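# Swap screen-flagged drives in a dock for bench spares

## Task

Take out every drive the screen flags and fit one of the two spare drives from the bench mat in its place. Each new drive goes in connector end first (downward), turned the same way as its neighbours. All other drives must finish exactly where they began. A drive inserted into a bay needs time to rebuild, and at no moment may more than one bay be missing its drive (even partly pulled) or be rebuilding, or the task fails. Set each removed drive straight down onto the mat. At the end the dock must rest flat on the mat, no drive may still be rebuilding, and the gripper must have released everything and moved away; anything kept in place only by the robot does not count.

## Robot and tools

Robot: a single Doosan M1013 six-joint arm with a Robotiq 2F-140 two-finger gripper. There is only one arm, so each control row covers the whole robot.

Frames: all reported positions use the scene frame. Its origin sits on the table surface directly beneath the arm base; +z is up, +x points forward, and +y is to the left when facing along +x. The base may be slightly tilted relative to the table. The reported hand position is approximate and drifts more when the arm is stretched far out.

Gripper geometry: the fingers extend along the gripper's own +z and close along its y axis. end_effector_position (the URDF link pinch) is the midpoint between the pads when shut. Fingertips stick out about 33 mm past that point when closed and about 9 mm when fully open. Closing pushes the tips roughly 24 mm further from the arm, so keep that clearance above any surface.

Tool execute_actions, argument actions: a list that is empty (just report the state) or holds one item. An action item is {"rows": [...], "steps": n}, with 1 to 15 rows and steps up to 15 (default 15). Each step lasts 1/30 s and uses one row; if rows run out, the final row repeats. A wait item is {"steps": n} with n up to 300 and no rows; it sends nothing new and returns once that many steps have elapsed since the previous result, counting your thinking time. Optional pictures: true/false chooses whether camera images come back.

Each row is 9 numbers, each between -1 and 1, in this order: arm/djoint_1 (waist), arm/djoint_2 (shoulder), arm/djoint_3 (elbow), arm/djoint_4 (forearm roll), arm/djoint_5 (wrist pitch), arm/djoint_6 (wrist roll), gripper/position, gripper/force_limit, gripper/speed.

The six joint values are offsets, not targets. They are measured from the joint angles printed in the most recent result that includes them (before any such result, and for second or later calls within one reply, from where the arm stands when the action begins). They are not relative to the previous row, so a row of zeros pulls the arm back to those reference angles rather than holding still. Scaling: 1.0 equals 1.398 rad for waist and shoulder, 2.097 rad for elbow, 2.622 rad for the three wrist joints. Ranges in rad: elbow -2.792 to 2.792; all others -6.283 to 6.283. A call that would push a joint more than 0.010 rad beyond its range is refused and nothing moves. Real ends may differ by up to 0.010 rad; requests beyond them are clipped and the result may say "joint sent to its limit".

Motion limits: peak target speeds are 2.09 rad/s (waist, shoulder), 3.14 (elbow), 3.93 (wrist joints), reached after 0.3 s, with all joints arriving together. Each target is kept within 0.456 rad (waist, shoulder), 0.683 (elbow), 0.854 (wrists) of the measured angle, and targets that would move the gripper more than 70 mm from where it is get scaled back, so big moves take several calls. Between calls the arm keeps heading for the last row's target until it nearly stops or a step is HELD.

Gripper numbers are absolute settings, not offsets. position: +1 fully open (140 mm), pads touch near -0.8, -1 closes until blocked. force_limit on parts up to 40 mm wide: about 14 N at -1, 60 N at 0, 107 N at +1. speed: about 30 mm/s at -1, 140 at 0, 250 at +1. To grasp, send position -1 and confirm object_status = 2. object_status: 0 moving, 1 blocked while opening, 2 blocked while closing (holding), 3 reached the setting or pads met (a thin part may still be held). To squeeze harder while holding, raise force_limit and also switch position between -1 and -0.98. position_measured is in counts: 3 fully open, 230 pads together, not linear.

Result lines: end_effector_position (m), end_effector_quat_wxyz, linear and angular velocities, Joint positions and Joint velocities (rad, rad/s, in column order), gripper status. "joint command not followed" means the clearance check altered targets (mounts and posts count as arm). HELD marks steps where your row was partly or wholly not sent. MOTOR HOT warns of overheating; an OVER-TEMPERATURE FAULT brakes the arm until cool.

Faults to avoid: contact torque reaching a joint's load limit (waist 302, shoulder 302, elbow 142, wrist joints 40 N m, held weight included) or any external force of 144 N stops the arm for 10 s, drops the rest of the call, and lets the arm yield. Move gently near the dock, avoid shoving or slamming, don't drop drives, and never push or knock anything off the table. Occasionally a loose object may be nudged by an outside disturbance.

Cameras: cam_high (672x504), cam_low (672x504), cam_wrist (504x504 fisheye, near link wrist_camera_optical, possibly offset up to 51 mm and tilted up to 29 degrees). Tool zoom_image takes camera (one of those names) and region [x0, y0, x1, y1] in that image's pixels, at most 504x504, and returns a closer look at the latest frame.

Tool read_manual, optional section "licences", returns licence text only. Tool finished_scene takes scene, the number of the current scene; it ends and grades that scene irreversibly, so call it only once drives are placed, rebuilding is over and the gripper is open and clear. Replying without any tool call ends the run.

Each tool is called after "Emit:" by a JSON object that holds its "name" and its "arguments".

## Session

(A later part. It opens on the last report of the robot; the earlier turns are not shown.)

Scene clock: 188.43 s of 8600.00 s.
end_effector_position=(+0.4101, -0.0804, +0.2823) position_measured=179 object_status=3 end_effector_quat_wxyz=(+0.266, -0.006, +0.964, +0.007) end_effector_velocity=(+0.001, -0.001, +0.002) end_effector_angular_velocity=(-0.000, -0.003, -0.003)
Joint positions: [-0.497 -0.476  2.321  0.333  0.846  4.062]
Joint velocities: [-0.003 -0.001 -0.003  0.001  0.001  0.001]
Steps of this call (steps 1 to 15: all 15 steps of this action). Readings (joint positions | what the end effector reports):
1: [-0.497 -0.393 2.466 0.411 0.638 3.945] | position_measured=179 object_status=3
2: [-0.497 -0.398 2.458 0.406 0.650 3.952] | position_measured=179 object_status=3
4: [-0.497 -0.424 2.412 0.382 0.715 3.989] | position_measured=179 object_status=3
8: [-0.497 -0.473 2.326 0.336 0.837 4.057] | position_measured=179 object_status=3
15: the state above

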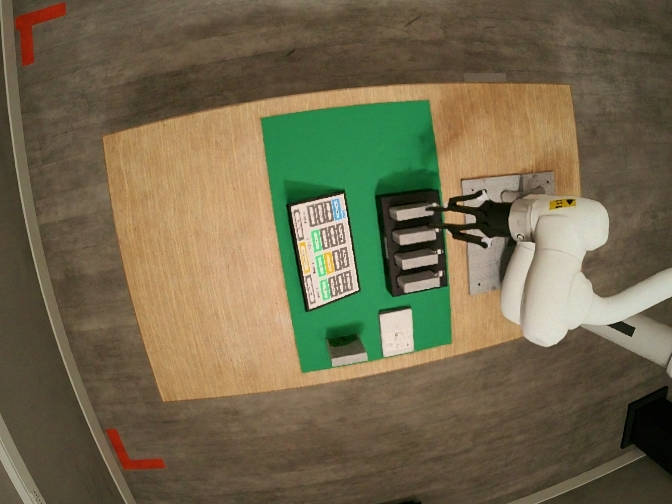

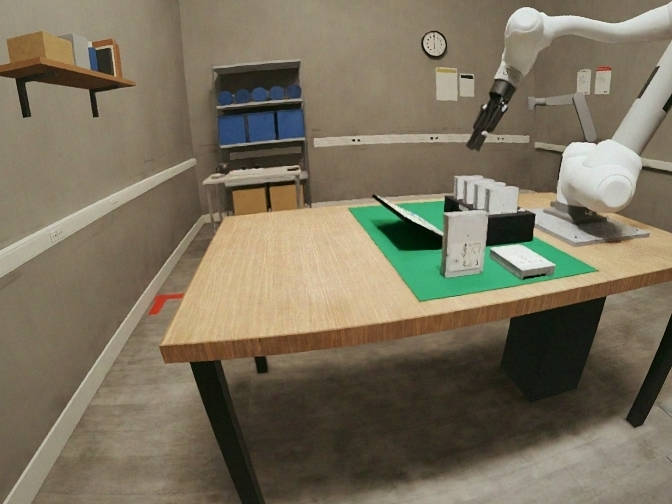

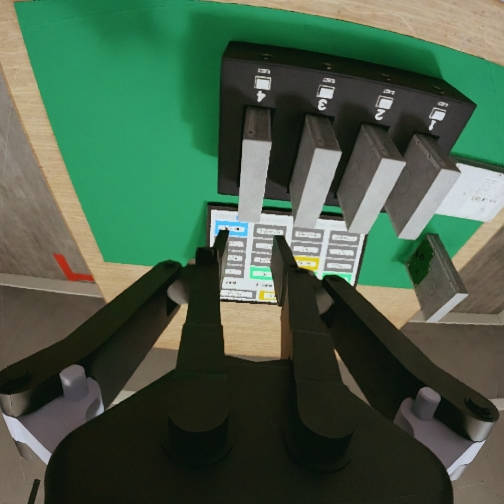

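Emit:
{"name": "execute_actions", "arguments": {"actions": [{"rows":[[0.365,0.239,-0.1057,-0.127,0.129,-0.342,1,0.3,0]],"steps":15}], "pictures": false}}

Emit:
{"name": "execute_actions", "arguments": {"actions": [{"steps":300}]}}

Scene clock: 192.80 s of 8600.00 s.
end_effector_position=(+0.4271, +0.0433, +0.2412) position_measured=75 object_status=0 end_effector_quat_wxyz=(-0.019, +0.679, -0.734, +0.003) end_effector_velocity=(+0.010, +0.152, -0.037) end_effector_angular_velocity=(-0.401, +0.505, +1.847)
Joint positions: [-0.017 -0.162  2.112  0.019  1.164  3.219]
Joint velocities: [ 0.629  0.396 -0.262 -0.39   0.398 -1.067]
Steps of this call (steps 1 to 15: the robot went on to your last target; steps 16 to 116: nothing new was sent; steps 117 to 131: all 15 steps of this action). Readings (joint positions | what the end effector reports):
117: [-0.496 -0.476 2.320 0.332 0.847 4.061] | position_measured=179 object_status=0
118: [-0.490 -0.471 2.317 0.327 0.851 4.049] | position_measured=173 object_status=0
120: [-0.454 -0.445 2.300 0.302 0.878 3.982] | position_measured=158 object_status=0
124: [-0.296 -0.337 2.228 0.194 0.987 3.696] | position_measured=128 object_status=0
131: the state above

Scene clock: 202.80 s of 8600.00 s.
end_effector_position=(+0.4276, +0.0506, +0.2395) position_measured=3 object_status=3 end_effector_quat_wxyz=(-0.003, +0.712, -0.702, +0.001) end_effector_velocity=(+0.000, +0.001, +0.000) end_effector_angular_velocity=(+0.001, -0.001, +0.001)
Joint positions: [ 0.014 -0.142  2.099 -0.     1.184  3.166]
Joint velocities: [ 0.001  0.    -0.001  0.001 -0.     0.   ]
Steps of this call (steps 1 to 30: the robot went on to your last target; steps 31 to 300: nothing new was sent). Readings (joint positions | what the end effector reports):
1: [0.000 -0.151 2.105 0.009 1.175 3.189] | position_measured=67 object_status=0
2: [0.010 -0.144 2.100 0.002 1.182 3.172] | position_measured=59 object_status=0
4: [0.014 -0.142 2.099 0.000 1.184 3.166] | position_measured=44 object_status=0
8: [0.014 -0.142 2.099 -0.000 1.184 3.166] | position_measured=14 object_status=0
300: the state above
The arm was judged still, so your last target was given up. Only a new action makes it travel on or press farther. Fingers that are still opening or closing keep moving.

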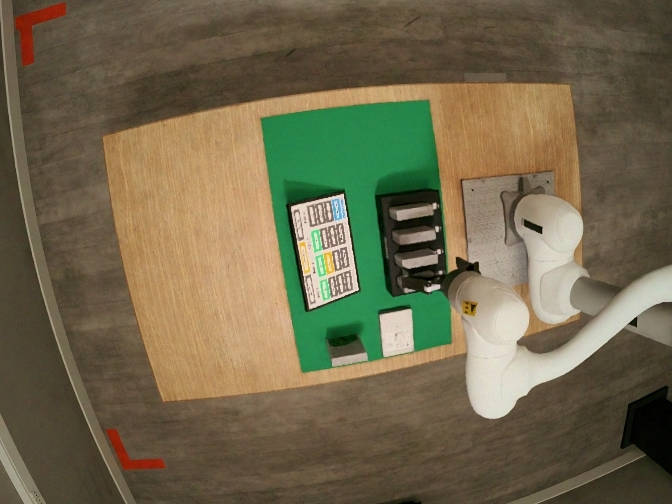

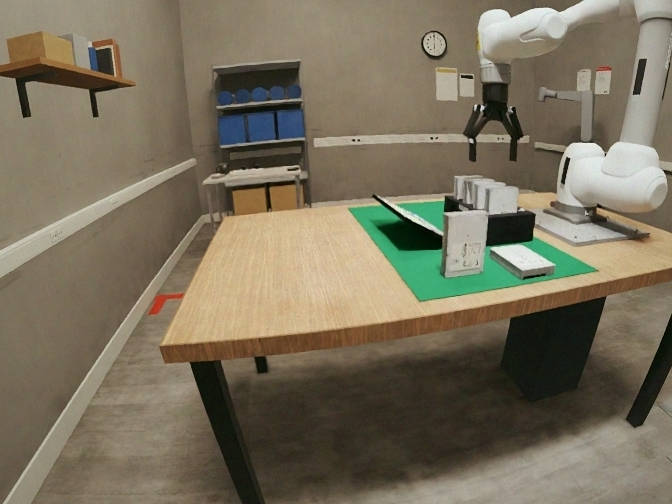

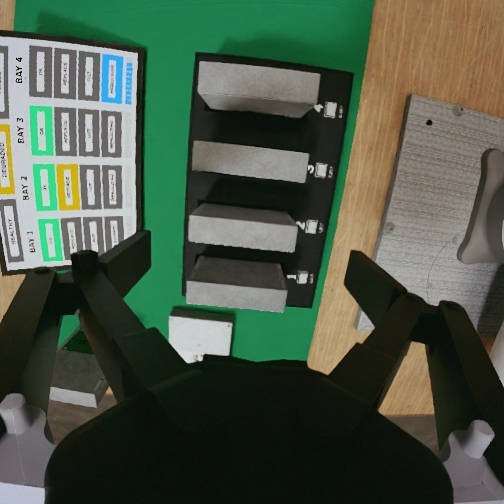

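Emit:
{"name": "execute_actions", "arguments": {"actions": [{"rows":[[0,0.02,0.021,0,-0.028,0,1,0.3,0],[0,0.02,0.021,0,-0.028,0,1,0.3,0],[0,0.042,0.041,0,-0.055,0,1,0.3,0],[0,0.042,0.041,0,-0.055,0,1,0.3,0],[0,0.067,0.059,0,-0.083,0,1,0.3,0],[0,0.067,0.059,0,-0.083,0,1,0.3,0],[0,0.096,0.0745,0,-0.111,0,1,0.3,0]],"steps":15}], "pictures": false}}

Emit:
{"name": "execute_actions", "arguments": {"actions": [{"steps":300}]}}

Scene clock: 208.67 s of 8600.00 s.
end_effector_position=(+0.4295, +0.0509, +0.1065) position_measured=3 object_status=3 end_effector_quat_wxyz=(-0.003, +0.712, -0.702, +0.001) end_effector_velocity=(-0.001, +0.000, -0.003) end_effector_angular_velocity=(+0.001, +0.002, +0.000)
Joint positions: [ 0.014 -0.008  2.255 -0.     0.893  3.166]
Joint velocities: [ 0.001  0.003  0.004  0.001 -0.005 -0.   ]
Steps of this call (steps 1 to 161: nothing new was sent; steps 162 to 176: all 15 steps of this action). Readings (joint positions | what the end effector reports):
162: [0.014 -0.142 2.099 -0.000 1.183 3.166] | position_measured=3 object_status=3
163: [0.014 -0.137 2.106 -0.000 1.171 3.166] | position_measured=3 object_status=3
165: [0.014 -0.114 2.141 -0.000 1.113 3.166] | position_measured=3 object_status=3
169: [0.014 -0.052 2.216 -0.000 0.976 3.166] | position_measured=3 object_status=3
176: the state above

Scene clock: 218.67 s of 8600.00 s.
end_effector_position=(+0.4293, +0.0509, +0.1063) position_measured=3 object_status=3 end_effector_quat_wxyz=(-0.003, +0.712, -0.702, +0.001) end_effector_velocity=(-0.001, +0.001, -0.000) end_effector_angular_velocity=(+0.002, +0.001, +0.000)
Joint positions: [ 0.014 -0.008  2.255 -0.     0.893  3.166]
Joint velocities: [ 0.001 -0.     0.001  0.002 -0.    -0.001]
Steps of this call (steps 1 to 15: the robot went on to your last target; steps 16 to 300: nothing new was sent). Readings (joint positions | what the end effector reports):
1: [0.014 -0.008 2.255 -0.000 0.893 3.166] | position_measured=3 object_status=3
2: [0.014 -0.008 2.255 -0.000 0.893 3.166] | position_measured=3 object_status=3
4: [0.014 -0.008 2.255 -0.000 0.893 3.166] | position_measured=3 object_status=3
8: [0.014 -0.008 2.255 -0.000 0.893 3.166] | position_measured=3 object_status=3
300: the state above
The arm was judged still, so your last target was given up. Only a new action makes it travel on or press farther. Fingers that are still opening or closing keep moving.

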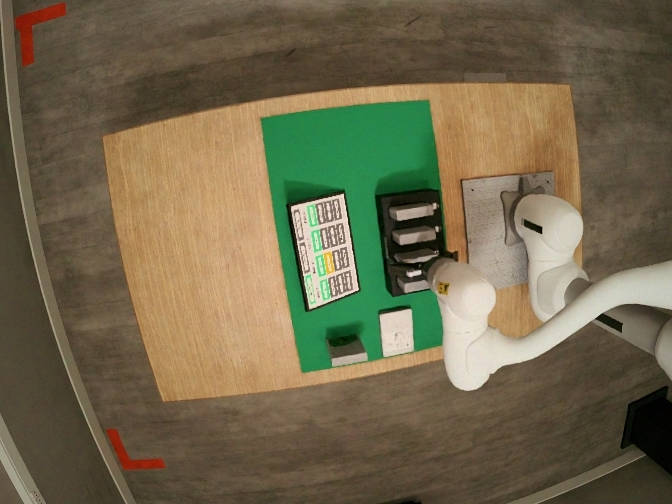

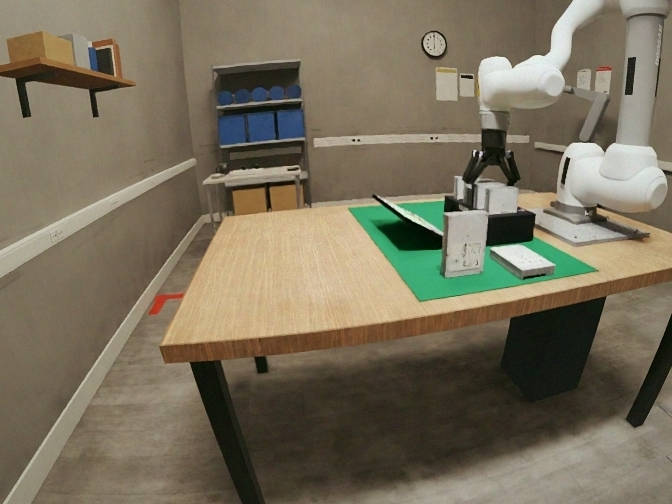

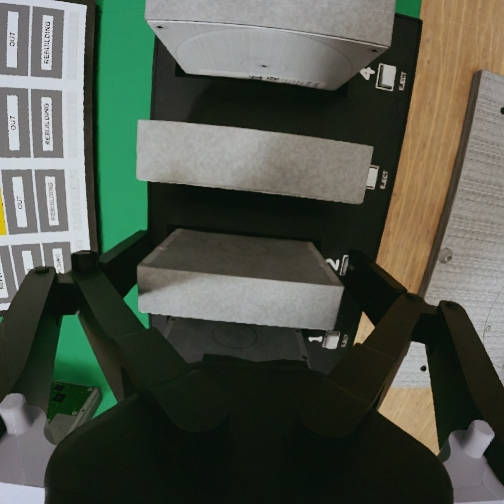

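Emit:
{"name": "execute_actions", "arguments": {"actions": [{"rows":[[0,0.008,0.0042,0,-0.0075,0,1,0.3,0]],"steps":15}]}}

Scene clock: 222.37 s of 8600.00 s.
end_effector_position=(+0.4291, +0.0510, +0.0976) position_measured=3 object_status=3 end_effector_quat_wxyz=(-0.003, +0.712, -0.702, +0.001) end_effector_velocity=(-0.000, +0.000, -0.000) end_effector_angular_velocity=(+0.001, +0.000, -0.000)
Joint positions: [0.014 0.003 2.264 0.    0.873 3.166]
Joint velocities: [-0.     0.     0.     0.001  0.    -0.   ]
Steps of this call (steps 1 to 96: nothing new was sent; steps 97 to 111: all 15 steps of this action). Readings (joint positions | what the end effector reports):
97: [0.014 -0.007 2.256 -0.000 0.892 3.166] | position_measured=3 object_status=3
98: [0.014 -0.003 2.259 0.000 0.884 3.166] | position_measured=3 object_status=3
100: [0.014 0.002 2.263 0.000 0.876 3.166] | position_measured=3 object_status=3
104: [0.014 0.003 2.264 0.000 0.874 3.166] | position_measured=3 object_status=3
111: the state above

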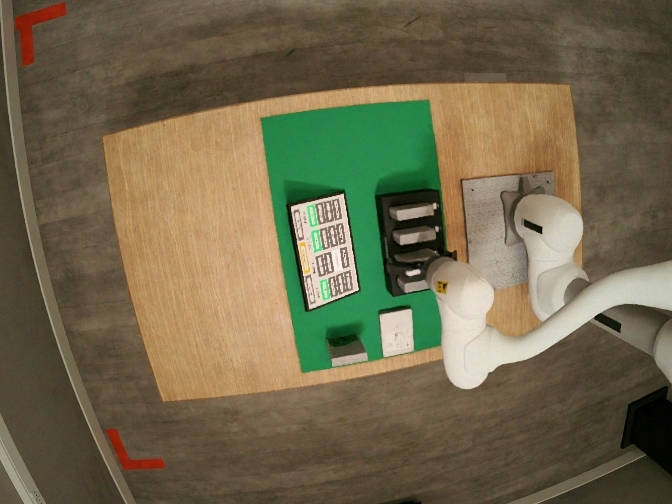

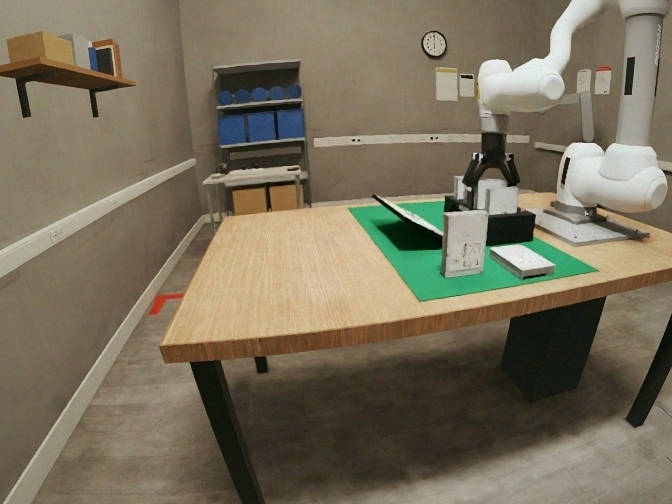

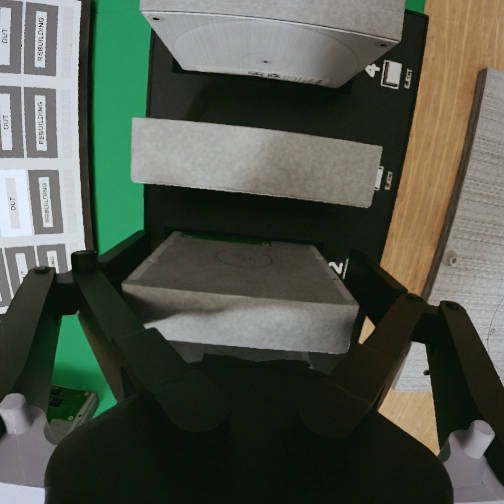

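Emit:
{"name": "execute_actions", "arguments": {"actions": [{"rows":[[0,-0.0335,-0.024,0,0.037,0,1,0.3,0]],"steps":12}], "pictures": false}}

Emit:
{"name": "execute_actions", "arguments": {"actions": [{"rows":[[0,0,0,0,0,0,-1,0.3,0]],"steps":15}], "pictures": false}}

Emit:
{"name": "execute_actions", "arguments": {"actions": [{"rows":[[0,-0.014,-0.01,0,0.0155,0,-1,0.3,0],[0,-0.014,-0.01,0,0.0155,0,-1,0.3,0],[0,-0.028,-0.021,0,0.032,0,-1,0.3,0],[0,-0.028,-0.021,0,0.032,0,-1,0.3,0],[0,-0.042,-0.033,0,0.0485,0,-1,0.3,0],[0,-0.042,-0.033,0,0.0485,0,-1,0.3,0],[0,-0.0545,-0.0452,0,0.0652,0,-1,0.3,0]],"steps":15}], "pictures": false}}

Emit:
{"name": "execute_actions", "arguments": {"actions": [{"rows":[[0,-0.0391,-0.0594,0,0.0683,0,-1,0.3,0]],"steps":15}]}}

Scene clock: 229.77 s of 8600.00 s.
end_effector_position=(+0.4327, +0.0510, +0.1403) position_measured=3 object_status=3 end_effector_quat_wxyz=(-0.003, +0.712, -0.702, +0.001) end_effector_velocity=(+0.000, +0.001, +0.001) end_effector_angular_velocity=(+0.001, -0.001, +0.001)
Joint positions: [ 0.014 -0.043  2.214 -0.     0.97   3.166]
Joint velocities: [ 0.001 -0.001 -0.     0.001  0.    -0.   ]
Steps of this call (steps 1 to 15: the robot went on to your last target; steps 16 to 210: nothing new was sent; steps 211 to 222: all 12 steps of this action). Readings (joint positions | what the end effector reports):
211: [0.014 0.003 2.264 -0.000 0.874 3.166] | position_measured=3 object_status=3
212: [0.014 -0.002 2.258 -0.000 0.886 3.166] | position_measured=3 object_status=3
214: [0.014 -0.029 2.229 -0.000 0.940 3.166] | position_measured=3 object_status=3
218: [0.014 -0.043 2.214 -0.000 0.970 3.166] | position_measured=3 object_status=3
222: the state above

Scene clock: 230.27 s of 8600.00 s.
end_effector_position=(+0.4327, +0.0510, +0.1403) position_measured=77 object_status=0 end_effector_quat_wxyz=(-0.003, +0.712, -0.702, +0.001) end_effector_velocity=(+0.001, +0.001, +0.001) end_effector_angular_velocity=(+0.000, -0.002, -0.000)
Joint positions: [ 0.014 -0.043  2.214  0.     0.97   3.166]
Joint velocities: [ 0.001 -0.    -0.002  0.     0.     0.001]
Steps of this call (steps 1 to 15: all 15 steps of this action). Readings (joint positions | what the end effector reports):
1: [0.014 -0.043 2.214 -0.000 0.970 3.166] | position_measured=3 object_status=0
2: [0.014 -0.043 2.214 -0.000 0.970 3.166] | position_measured=9 object_status=0
4: [0.014 -0.043 2.214 -0.000 0.970 3.166] | position_measured=24 object_status=0
8: [0.014 -0.043 2.214 -0.000 0.970 3.166] | position_measured=54 object_status=0
15: the state above

Scene clock: 230.77 s of 8600.00 s.
end_effector_position=(+0.4322, +0.0508, +0.2195) position_measured=77 object_status=2 end_effector_quat_wxyz=(-0.003, +0.712, -0.702, +0.001) end_effector_velocity=(+0.001, -0.001, +0.003) end_effector_angular_velocity=(-0.000, -0.003, -0.001)
Joint positions: [ 0.014 -0.12   2.119  0.     1.141  3.166]
Joint velocities: [-0.001 -0.002 -0.004 -0.001  0.002  0.001]
Steps of this call (steps 1 to 15: all 15 steps of this action). Readings (joint positions | what the end effector reports):
1: [0.014 -0.044 2.213 0.000 0.972 3.166] | position_measured=77 object_status=2
2: [0.014 -0.049 2.208 0.000 0.983 3.166] | position_measured=77 object_status=2
4: [0.014 -0.066 2.189 0.000 1.019 3.166] | position_measured=77 object_status=2
8: [0.014 -0.103 2.142 0.000 1.102 3.166] | position_measured=77 object_status=2
15: the state above

Scene clock: 231.27 s of 8600.00 s.
end_effector_position=(+0.4315, +0.0506, +0.3088) position_measured=77 object_status=2 end_effector_quat_wxyz=(-0.003, +0.712, -0.702, +0.001) end_effector_velocity=(+0.000, +0.000, +0.001) end_effector_angular_velocity=(+0.000, -0.002, +0.000)
Joint positions: [ 0.014 -0.174  1.995  0.     1.32   3.166]
Joint velocities: [ 0.    -0.001 -0.002  0.     0.001  0.   ]
Steps of this call (steps 1 to 15: all 15 steps of this action). Readings (joint positions | what the end effector reports):
1: [0.014 -0.120 2.118 0.000 1.143 3.166] | position_measured=77 object_status=2
2: [0.014 -0.123 2.110 0.000 1.155 3.166] | position_measured=77 object_status=2
4: [0.014 -0.143 2.065 0.000 1.220 3.166] | position_measured=77 object_status=2
8: [0.014 -0.174 1.996 0.000 1.317 3.166] | position_measured=77 object_status=2
15: the state above

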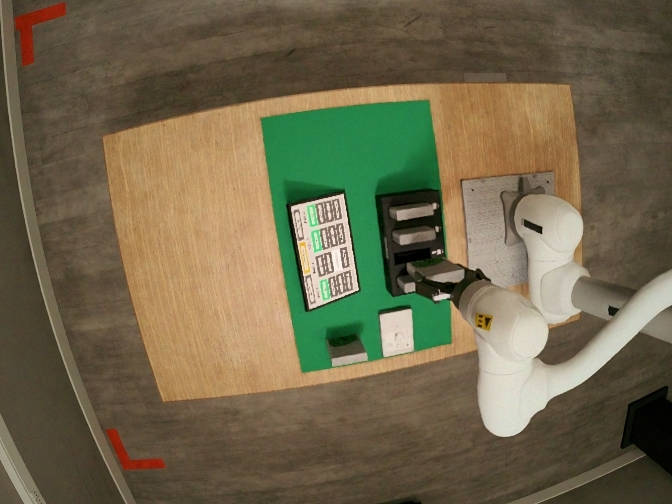

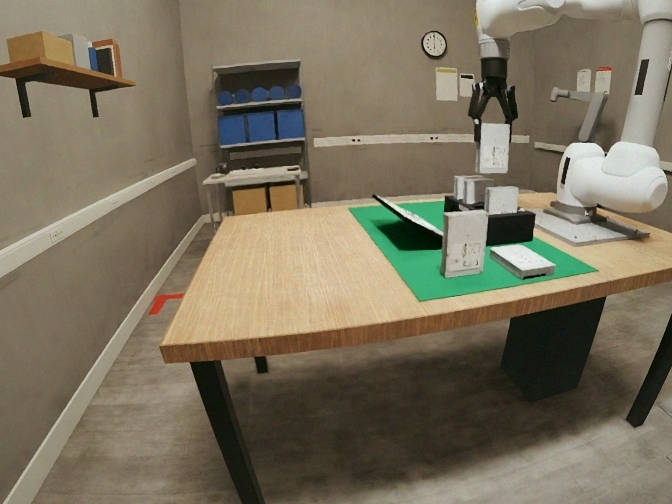

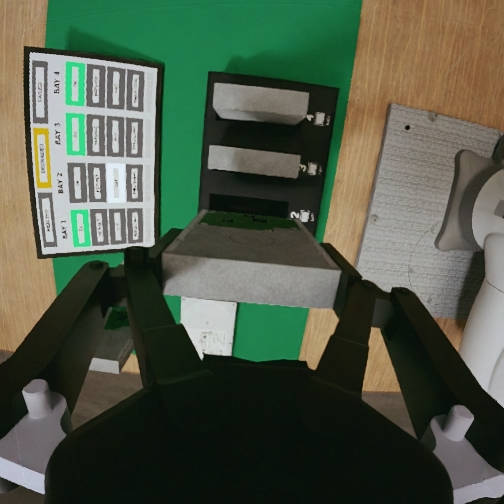

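Emit:
{"name": "execute_actions", "arguments": {"actions": [{"rows":[[-0.4486,0.142,-0.0873,0,-0.0057,-0.239,-1,0.3,0]],"steps":15}], "pictures": false}}

Emit:
{"name": "execute_actions", "arguments": {"actions": [{"steps":15}], "pictures": false}}

Emit:
{"name": "execute_actions", "arguments": {"actions": [{"rows":[[0,0.09,0.098,0,-0.1264,0,-1,0.3,0]],"steps":15}], "pictures": false}}

Emit:
{"name": "execute_actions", "arguments": {"actions": [{"steps":8}]}}

Scene clock: 236.13 s of 8600.00 s.
end_effector_position=(+0.4922, -0.1317, +0.3121) position_measured=77 object_status=2 end_effector_quat_wxyz=(-0.003, +0.721, -0.693, +0.001) end_effector_velocity=(+0.028, -0.465, -0.004) end_effector_angular_velocity=(-0.001, +0.001, -0.091)
Joint positions: [-0.352 -0.05   1.88   0.     1.311  2.774]
Joint velocities: [-0.846  0.241 -0.222 -0.001 -0.018 -0.754]
Steps of this call (steps 1 to 15: the robot went on to your last target; steps 16 to 131: nothing new was sent; steps 132 to 146: all 15 steps of this action). Readings (joint positions | what the end effector reports):
132: [0.013 -0.174 1.994 0.000 1.320 3.165] | position_measured=77 object_status=2
133: [0.007 -0.172 1.992 0.000 1.320 3.156] | position_measured=77 object_status=2
135: [-0.028 -0.156 1.977 0.000 1.319 3.107] | position_measured=77 object_status=2
139: [-0.148 -0.110 1.935 0.000 1.316 2.962] | position_measured=77 object_status=2
146: the state above

Scene clock: 236.63 s of 8600.00 s.
end_effector_position=(+0.4792, -0.2798, +0.3092) position_measured=77 object_status=2 end_effector_quat_wxyz=(-0.003, +0.712, -0.702, +0.001) end_effector_velocity=(-0.001, -0.000, -0.002) end_effector_angular_velocity=(+0.000, +0.002, +0.001)
Joint positions: [-0.613  0.024  1.811  0.     1.305  2.539]
Joint velocities: [-0.001  0.001  0.002 -0.001 -0.001 -0.001]
Steps of this call (steps 1 to 15: the robot went on to your last target). Readings (joint positions | what the end effector reports):
1: [-0.381 -0.042 1.872 0.000 1.310 2.748] | position_measured=77 object_status=2
2: [-0.409 -0.034 1.865 0.000 1.310 2.723] | position_measured=77 object_status=2
4: [-0.465 -0.018 1.850 0.000 1.309 2.672] | position_measured=77 object_status=2
8: [-0.572 0.013 1.822 0.000 1.306 2.576] | position_measured=77 object_status=2
15: the state above

Scene clock: 237.13 s of 8600.00 s.
end_effector_position=(+0.4808, -0.2799, +0.1353) position_measured=77 object_status=2 end_effector_quat_wxyz=(-0.003, +0.712, -0.702, +0.001) end_effector_velocity=(-0.001, +0.000, -0.004) end_effector_angular_velocity=(+0.000, -0.000, -0.001)
Joint positions: [-0.613  0.15   2.016  0.     0.974  2.539]
Joint velocities: [-0.001  0.003  0.006  0.    -0.009  0.   ]
Steps of this call (steps 1 to 15: all 15 steps of this action). Readings (joint positions | what the end effector reports):
1: [-0.613 0.025 1.812 0.000 1.304 2.539] | position_measured=77 object_status=2
2: [-0.613 0.029 1.819 0.000 1.292 2.539] | position_measured=77 object_status=2
4: [-0.613 0.053 1.859 0.000 1.228 2.539] | position_measured=77 object_status=2
8: [-0.613 0.107 1.947 0.000 1.087 2.539] | position_measured=77 object_status=2
15: the state above

Scene clock: 237.40 s of 8600.00 s.
end_effector_position=(+0.4806, -0.2798, +0.1349) position_measured=77 object_status=2 end_effector_quat_wxyz=(-0.003, +0.712, -0.702, +0.001) end_effector_velocity=(-0.000, +0.000, -0.000) end_effector_angular_velocity=(-0.000, +0.000, +0.002)
Joint positions: [-0.613  0.15   2.017  0.     0.974  2.539]
Joint velocities: [ 0.     0.     0.    -0.     0.    -0.001]
Steps of this call (steps 1 to 8: the robot went on to your last target). Readings (joint positions | what the end effector reports):
1: [-0.613 0.150 2.017 0.000 0.974 2.539] | position_measured=77 object_status=2
2: [-0.613 0.150 2.017 0.000 0.974 2.539] | position_measured=77 object_status=2
4: [-0.613 0.150 2.017 0.000 0.974 2.539] | position_measured=77 object_status=2
8: the state above

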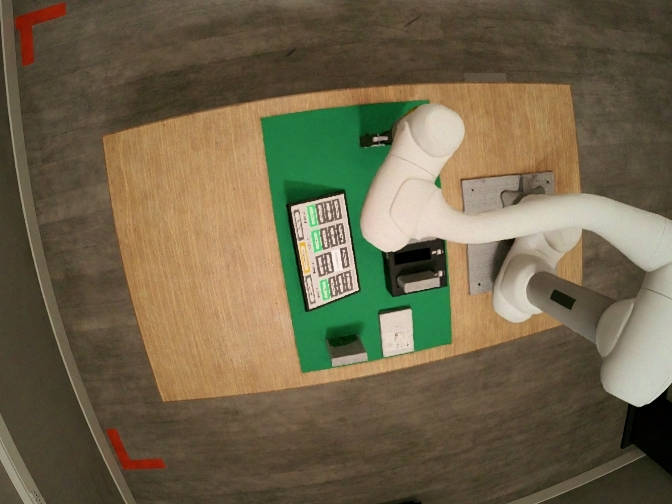

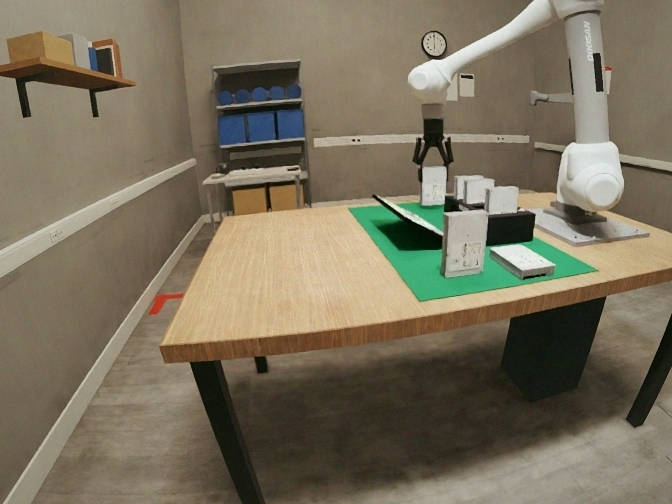

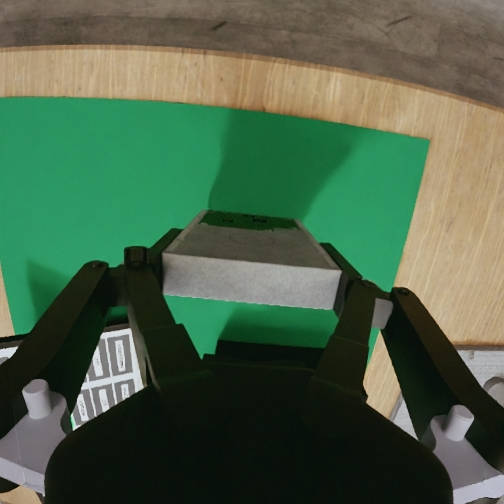

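Emit:
{"name": "execute_actions", "arguments": {"actions": [{"rows":[[0,0.0093,0.006,0,-0.0097,0,-1,0.3,0]],"steps":12}], "pictures": false}}

Emit:
{"name": "execute_actions", "arguments": {"actions": [{"rows":[[0,0,0,0,0,0,1,0.3,0]],"steps":12}], "pictures": false}}

Emit:
{"name": "execute_actions", "arguments": {"actions": [{"rows":[[0,-0.099,-0.104,0,0.136,0,1,0.3,0]],"steps":15}]}}

Emit:
{"name": "execute_actions", "arguments": {"actions": [{"rows":[[0.845,0.049,-0.026,0,-0.0055,0.456,1,0.3,0]],"steps":15}], "pictures": false}}

Emit:
{"name": "execute_actions", "arguments": {"actions": [{"steps":50}]}}

Scene clock: 248.30 s of 8600.00 s.
end_effector_position=(+0.4805, -0.2796, +0.1219) position_measured=77 object_status=2 end_effector_quat_wxyz=(-0.003, +0.712, -0.702, +0.001) end_effector_velocity=(-0.001, +0.001, -0.001) end_effector_angular_velocity=(+0.001, +0.001, +0.001)
Joint positions: [-0.613  0.163  2.03   0.     0.949  2.539]
Joint velocities: [ 0.001  0.     0.001 -0.     0.    -0.001]
Steps of this call (steps 1 to 15: the robot went on to your last target; steps 16 to 315: nothing new was sent; steps 316 to 327: all 12 steps of this action). Readings (joint positions | what the end effector reports):
316: [-0.613 0.151 2.018 0.000 0.973 2.539] | position_measured=77 object_status=2
317: [-0.613 0.155 2.022 0.000 0.963 2.539] | position_measured=77 object_status=2
319: [-0.613 0.162 2.029 0.000 0.951 2.539] | position_measured=77 object_status=2
323: [-0.613 0.163 2.029 0.000 0.949 2.539] | position_measured=77 object_status=2
327: the state above

Scene clock: 248.70 s of 8600.00 s.
end_effector_position=(+0.4805, -0.2796, +0.1219) position_measured=3 object_status=0 end_effector_quat_wxyz=(-0.003, +0.712, -0.702, +0.001) end_effector_velocity=(-0.000, -0.002, +0.000) end_effector_angular_velocity=(-0.001, -0.001, -0.003)
Joint positions: [-0.613  0.163  2.03   0.     0.949  2.539]
Joint velocities: [-0.002  0.    -0.001 -0.001 -0.001  0.001]
Steps of this call (steps 1 to 12: all 12 steps of this action). Readings (joint positions | what the end effector reports):
1: [-0.613 0.163 2.030 0.000 0.949 2.539] | position_measured=77 object_status=0
2: [-0.613 0.163 2.030 0.000 0.949 2.539] | position_measured=77 object_status=0
4: [-0.613 0.163 2.030 0.000 0.949 2.539] | position_measured=56 object_status=0
8: [-0.613 0.163 2.030 0.000 0.949 2.539] | position_measured=26 object_status=0
12: the state above

Scene clock: 249.20 s of 8600.00 s.
end_effector_position=(+0.4794, -0.2799, +0.3083) position_measured=3 object_status=3 end_effector_quat_wxyz=(-0.002, +0.712, -0.702, +0.001) end_effector_velocity=(-0.003, +0.002, +0.002) end_effector_angular_velocity=(+0.009, +0.011, -0.001)
Joint positions: [-0.613  0.025  1.812  0.     1.304  2.539]
Joint velocities: [-0.    -0.    -0.004  0.001  0.018  0.001]
Steps of this call (steps 1 to 15: all 15 steps of this action). Readings (joint positions | what the end effector reports):
1: [-0.613 0.163 2.029 0.000 0.950 2.539] | position_measured=3 object_status=0
2: [-0.613 0.159 2.022 0.000 0.962 2.539] | position_measured=3 object_status=0
4: [-0.613 0.133 1.983 0.000 1.026 2.539] | position_measured=3 object_status=0
8: [-0.613 0.077 1.894 0.000 1.170 2.539] | position_measured=3 object_status=3
15: the state above

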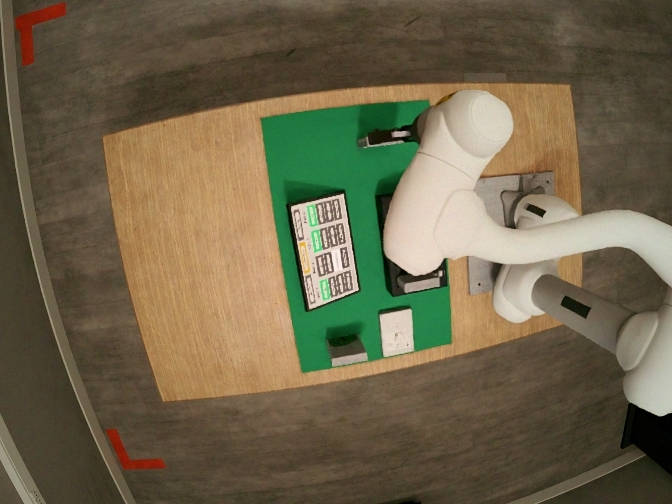

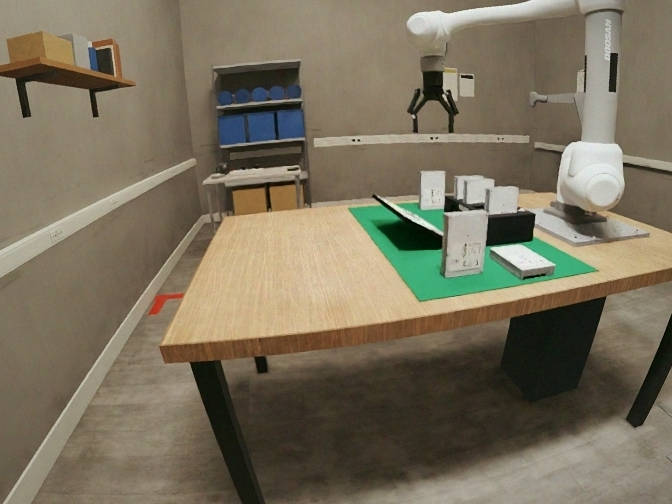

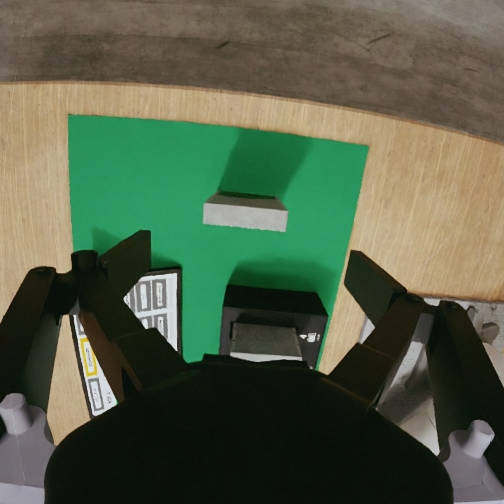

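Scene clock: 249.70 s of 8600.00 s.
end_effector_position=(+0.5692, -0.1026, +0.3036) position_measured=3 object_status=3 end_effector_quat_wxyz=(+0.003, -0.608, +0.794, -0.001) end_effector_velocity=(+0.116, +0.457, -0.006) end_effector_angular_velocity=(-0.001, -0.000, -0.310)
Joint positions: [-0.261  0.065  1.78   0.     1.296  3.168]
Joint velocities: [ 0.816  0.057 -0.047 -0.002 -0.012  1.126]
Steps of this call (steps 1 to 15: all 15 steps of this action). Readings (joint positions | what the end effector reports):
1: [-0.612 0.025 1.812 0.000 1.304 2.541] | position_measured=3 object_status=3
2: [-0.606 0.027 1.811 0.000 1.304 2.553] | position_measured=3 object_status=3
4: [-0.571 0.033 1.806 0.000 1.302 2.619] | position_measured=3 object_status=3
8: [-0.456 0.048 1.794 0.000 1.299 2.835] | position_measured=3 object_status=3
15: the state above

Scene clock: 251.37 s of 8600.00 s.
end_effector_position=(+0.4730, +0.3607, +0.2997) position_measured=3 object_status=3 end_effector_quat_wxyz=(-0.003, +0.707, -0.707, +0.001) end_effector_velocity=(-0.000, -0.000, -0.000) end_effector_angular_velocity=(-0.000, +0.000, -0.000)
Joint positions: [0.568 0.094 1.758 0.    1.29  3.735]
Joint velocities: [ 0. -0.  0.  0.  0.  0.]
Steps of this call (steps 1 to 50: the robot went on to your last target). Readings (joint positions | what the end effector reports):
1: [-0.234 0.067 1.779 0.000 1.295 3.205] | position_measured=3 object_status=3
2: [-0.206 0.069 1.778 0.000 1.295 3.240] | position_measured=3 object_status=3
4: [-0.151 0.072 1.775 0.000 1.294 3.302] | position_measured=3 object_status=3
8: [-0.041 0.077 1.771 0.000 1.293 3.404] | position_measured=3 object_status=3
50: the state above

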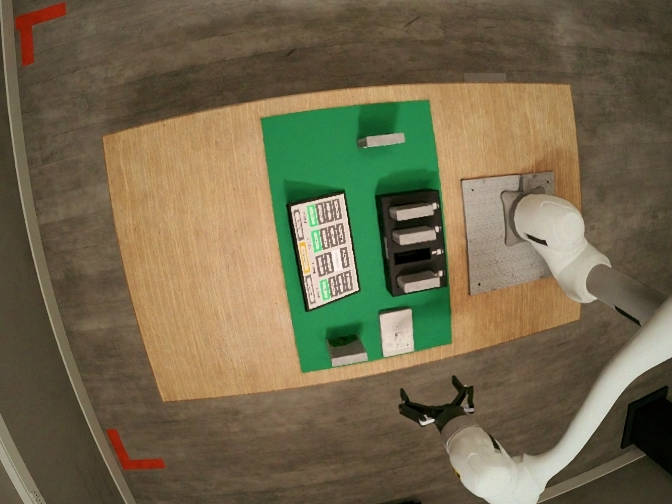

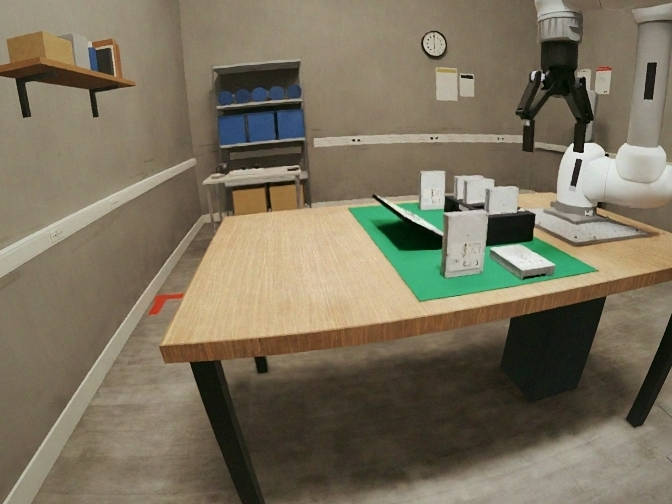

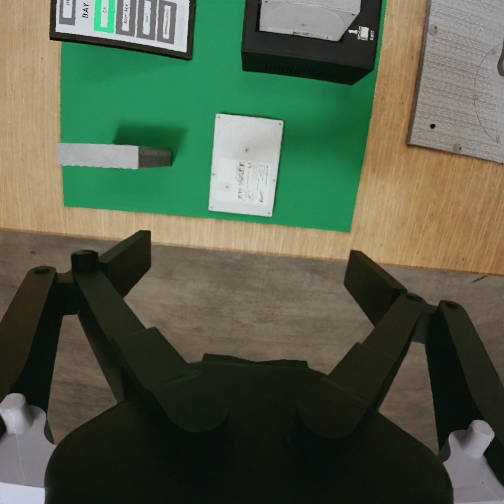

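Emit:
{"name": "execute_actions", "arguments": {"actions": [{"rows":[[-0.066,0.092,0.1402,0,-0.1613,-0.035,1,0.5,0]],"steps":15}], "pictures": false}}

Emit:
{"name": "execute_actions", "arguments": {"actions": [{"steps":15}]}}

Emit:
{"name": "execute_actions", "arguments": {"actions": [{"rows":[[0,0.0478,0.018,0,-0.04,0,1,0.5,0]],"steps":15}]}}

Scene clock: 278.50 s of 8600.00 s.
end_effector_position=(+0.4774, +0.3014, +0.0825) position_measured=3 object_status=3 end_effector_quat_wxyz=(-0.002, +0.707, -0.707, +0.001) end_effector_velocity=(-0.017, -0.039, -0.098) end_effector_angular_velocity=(+0.001, -0.001, -0.001)
Joint positions: [0.477 0.221 2.048 0.    0.873 3.644]
Joint velocities: [-0.047  0.063  0.144  0.    -0.209 -0.046]
Steps of this call (steps 1 to 15: the robot went on to your last target; steps 16 to 799: nothing new was sent; steps 800 to 814: all 15 steps of this action). Readings (joint positions | what the end effector reports):
800: [0.568 0.094 1.759 0.000 1.288 3.735] | position_measured=3 object_status=3
801: [0.566 0.097 1.766 0.000 1.276 3.732] | position_measured=3 object_status=3
803: [0.552 0.116 1.810 0.000 1.213 3.718] | position_measured=3 object_status=3
807: [0.522 0.159 1.906 0.000 1.076 3.688] | position_measured=3 object_status=3
814: the state above

Scene clock: 279.00 s of 8600.00 s.
end_effector_position=(+0.4773, +0.3006, +0.0803) position_measured=3 object_status=3 end_effector_quat_wxyz=(-0.003, +0.707, -0.707, +0.001) end_effector_velocity=(+0.000, +0.001, +0.000) end_effector_angular_velocity=(+0.001, -0.001, +0.000)
Joint positions: [0.476 0.222 2.052 0.    0.867 3.643]
Joint velocities: [ 0.001  0.    -0.001  0.001 -0.     0.   ]
Steps of this call (steps 1 to 15: the robot went on to your last target). Readings (joint positions | what the end effector reports):
1: [0.476 0.222 2.051 0.000 0.869 3.643] | position_measured=3 object_status=3
2: [0.476 0.222 2.051 0.000 0.868 3.643] | position_measured=3 object_status=3
4: [0.476 0.222 2.051 0.000 0.867 3.643] | position_measured=3 object_status=3
8: [0.476 0.222 2.052 0.000 0.867 3.643] | position_measured=3 object_status=3
15: the state above
The arm was judged still, so your last target was given up. Only a new action makes it travel on or press farther. Fingers that are still opening or closing keep moving.

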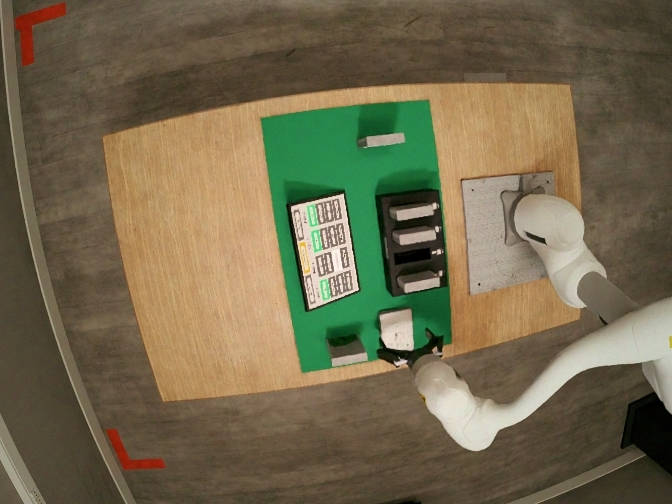

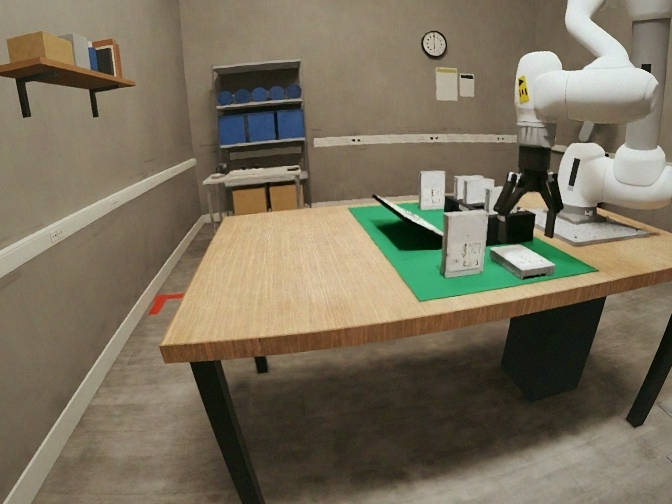

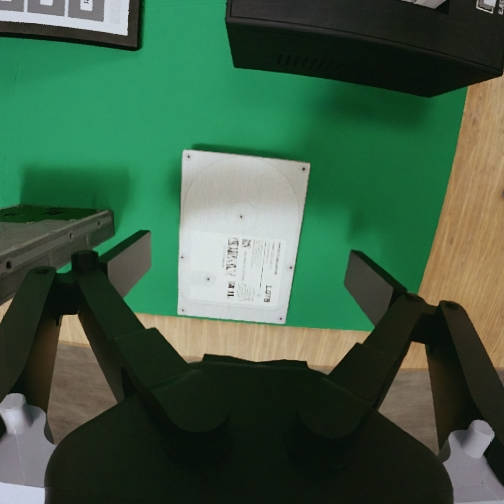

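Scene clock: 279.50 s of 8600.00 s.
end_effector_position=(+0.4777, +0.3008, +0.0274) position_measured=3 object_status=3 end_effector_quat_wxyz=(-0.003, +0.707, -0.707, +0.001) end_effector_velocity=(-0.001, -0.000, -0.001) end_effector_angular_velocity=(+0.000, +0.002, -0.001)
Joint positions: [0.476 0.289 2.089 0.    0.762 3.643]
Joint velocities: [-0.     0.001  0.001  0.001 -0.    -0.   ]
Steps of this call (steps 1 to 15: all 15 steps of this action). Readings (joint positions | what the end effector reports):
1: [0.476 0.223 2.052 0.000 0.866 3.643] | position_measured=3 object_status=3
2: [0.476 0.229 2.055 0.000 0.856 3.643] | position_measured=3 object_status=3
4: [0.476 0.262 2.074 0.000 0.804 3.643] | position_measured=3 object_status=3
8: [0.476 0.289 2.089 0.000 0.763 3.643] | position_measured=3 object_status=3
15: the state above

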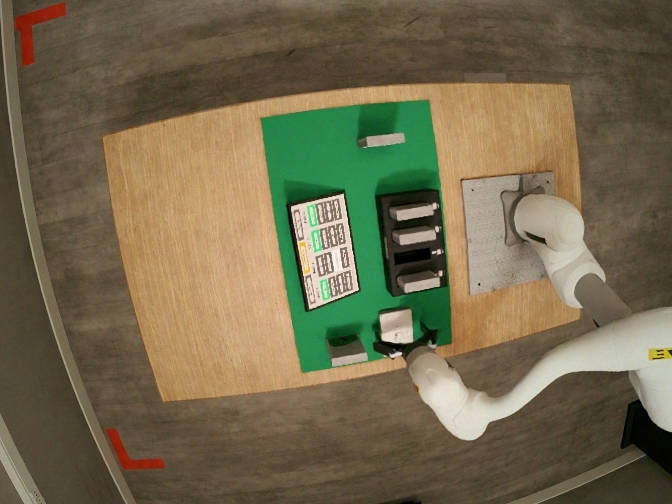

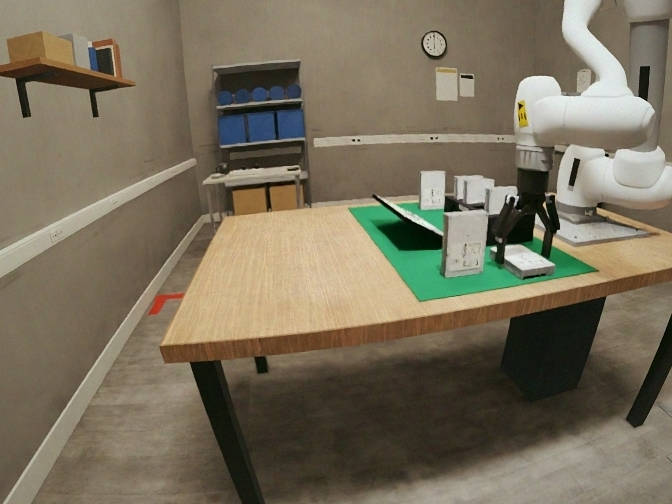

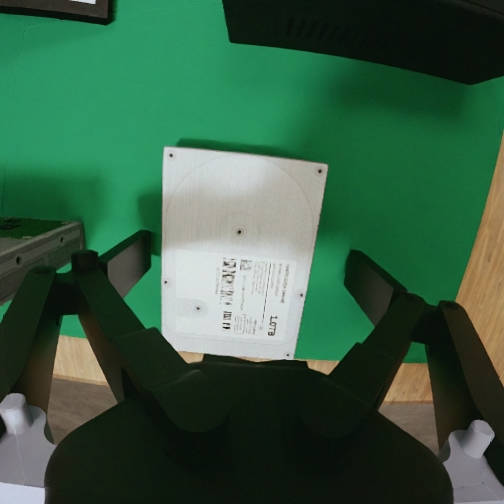

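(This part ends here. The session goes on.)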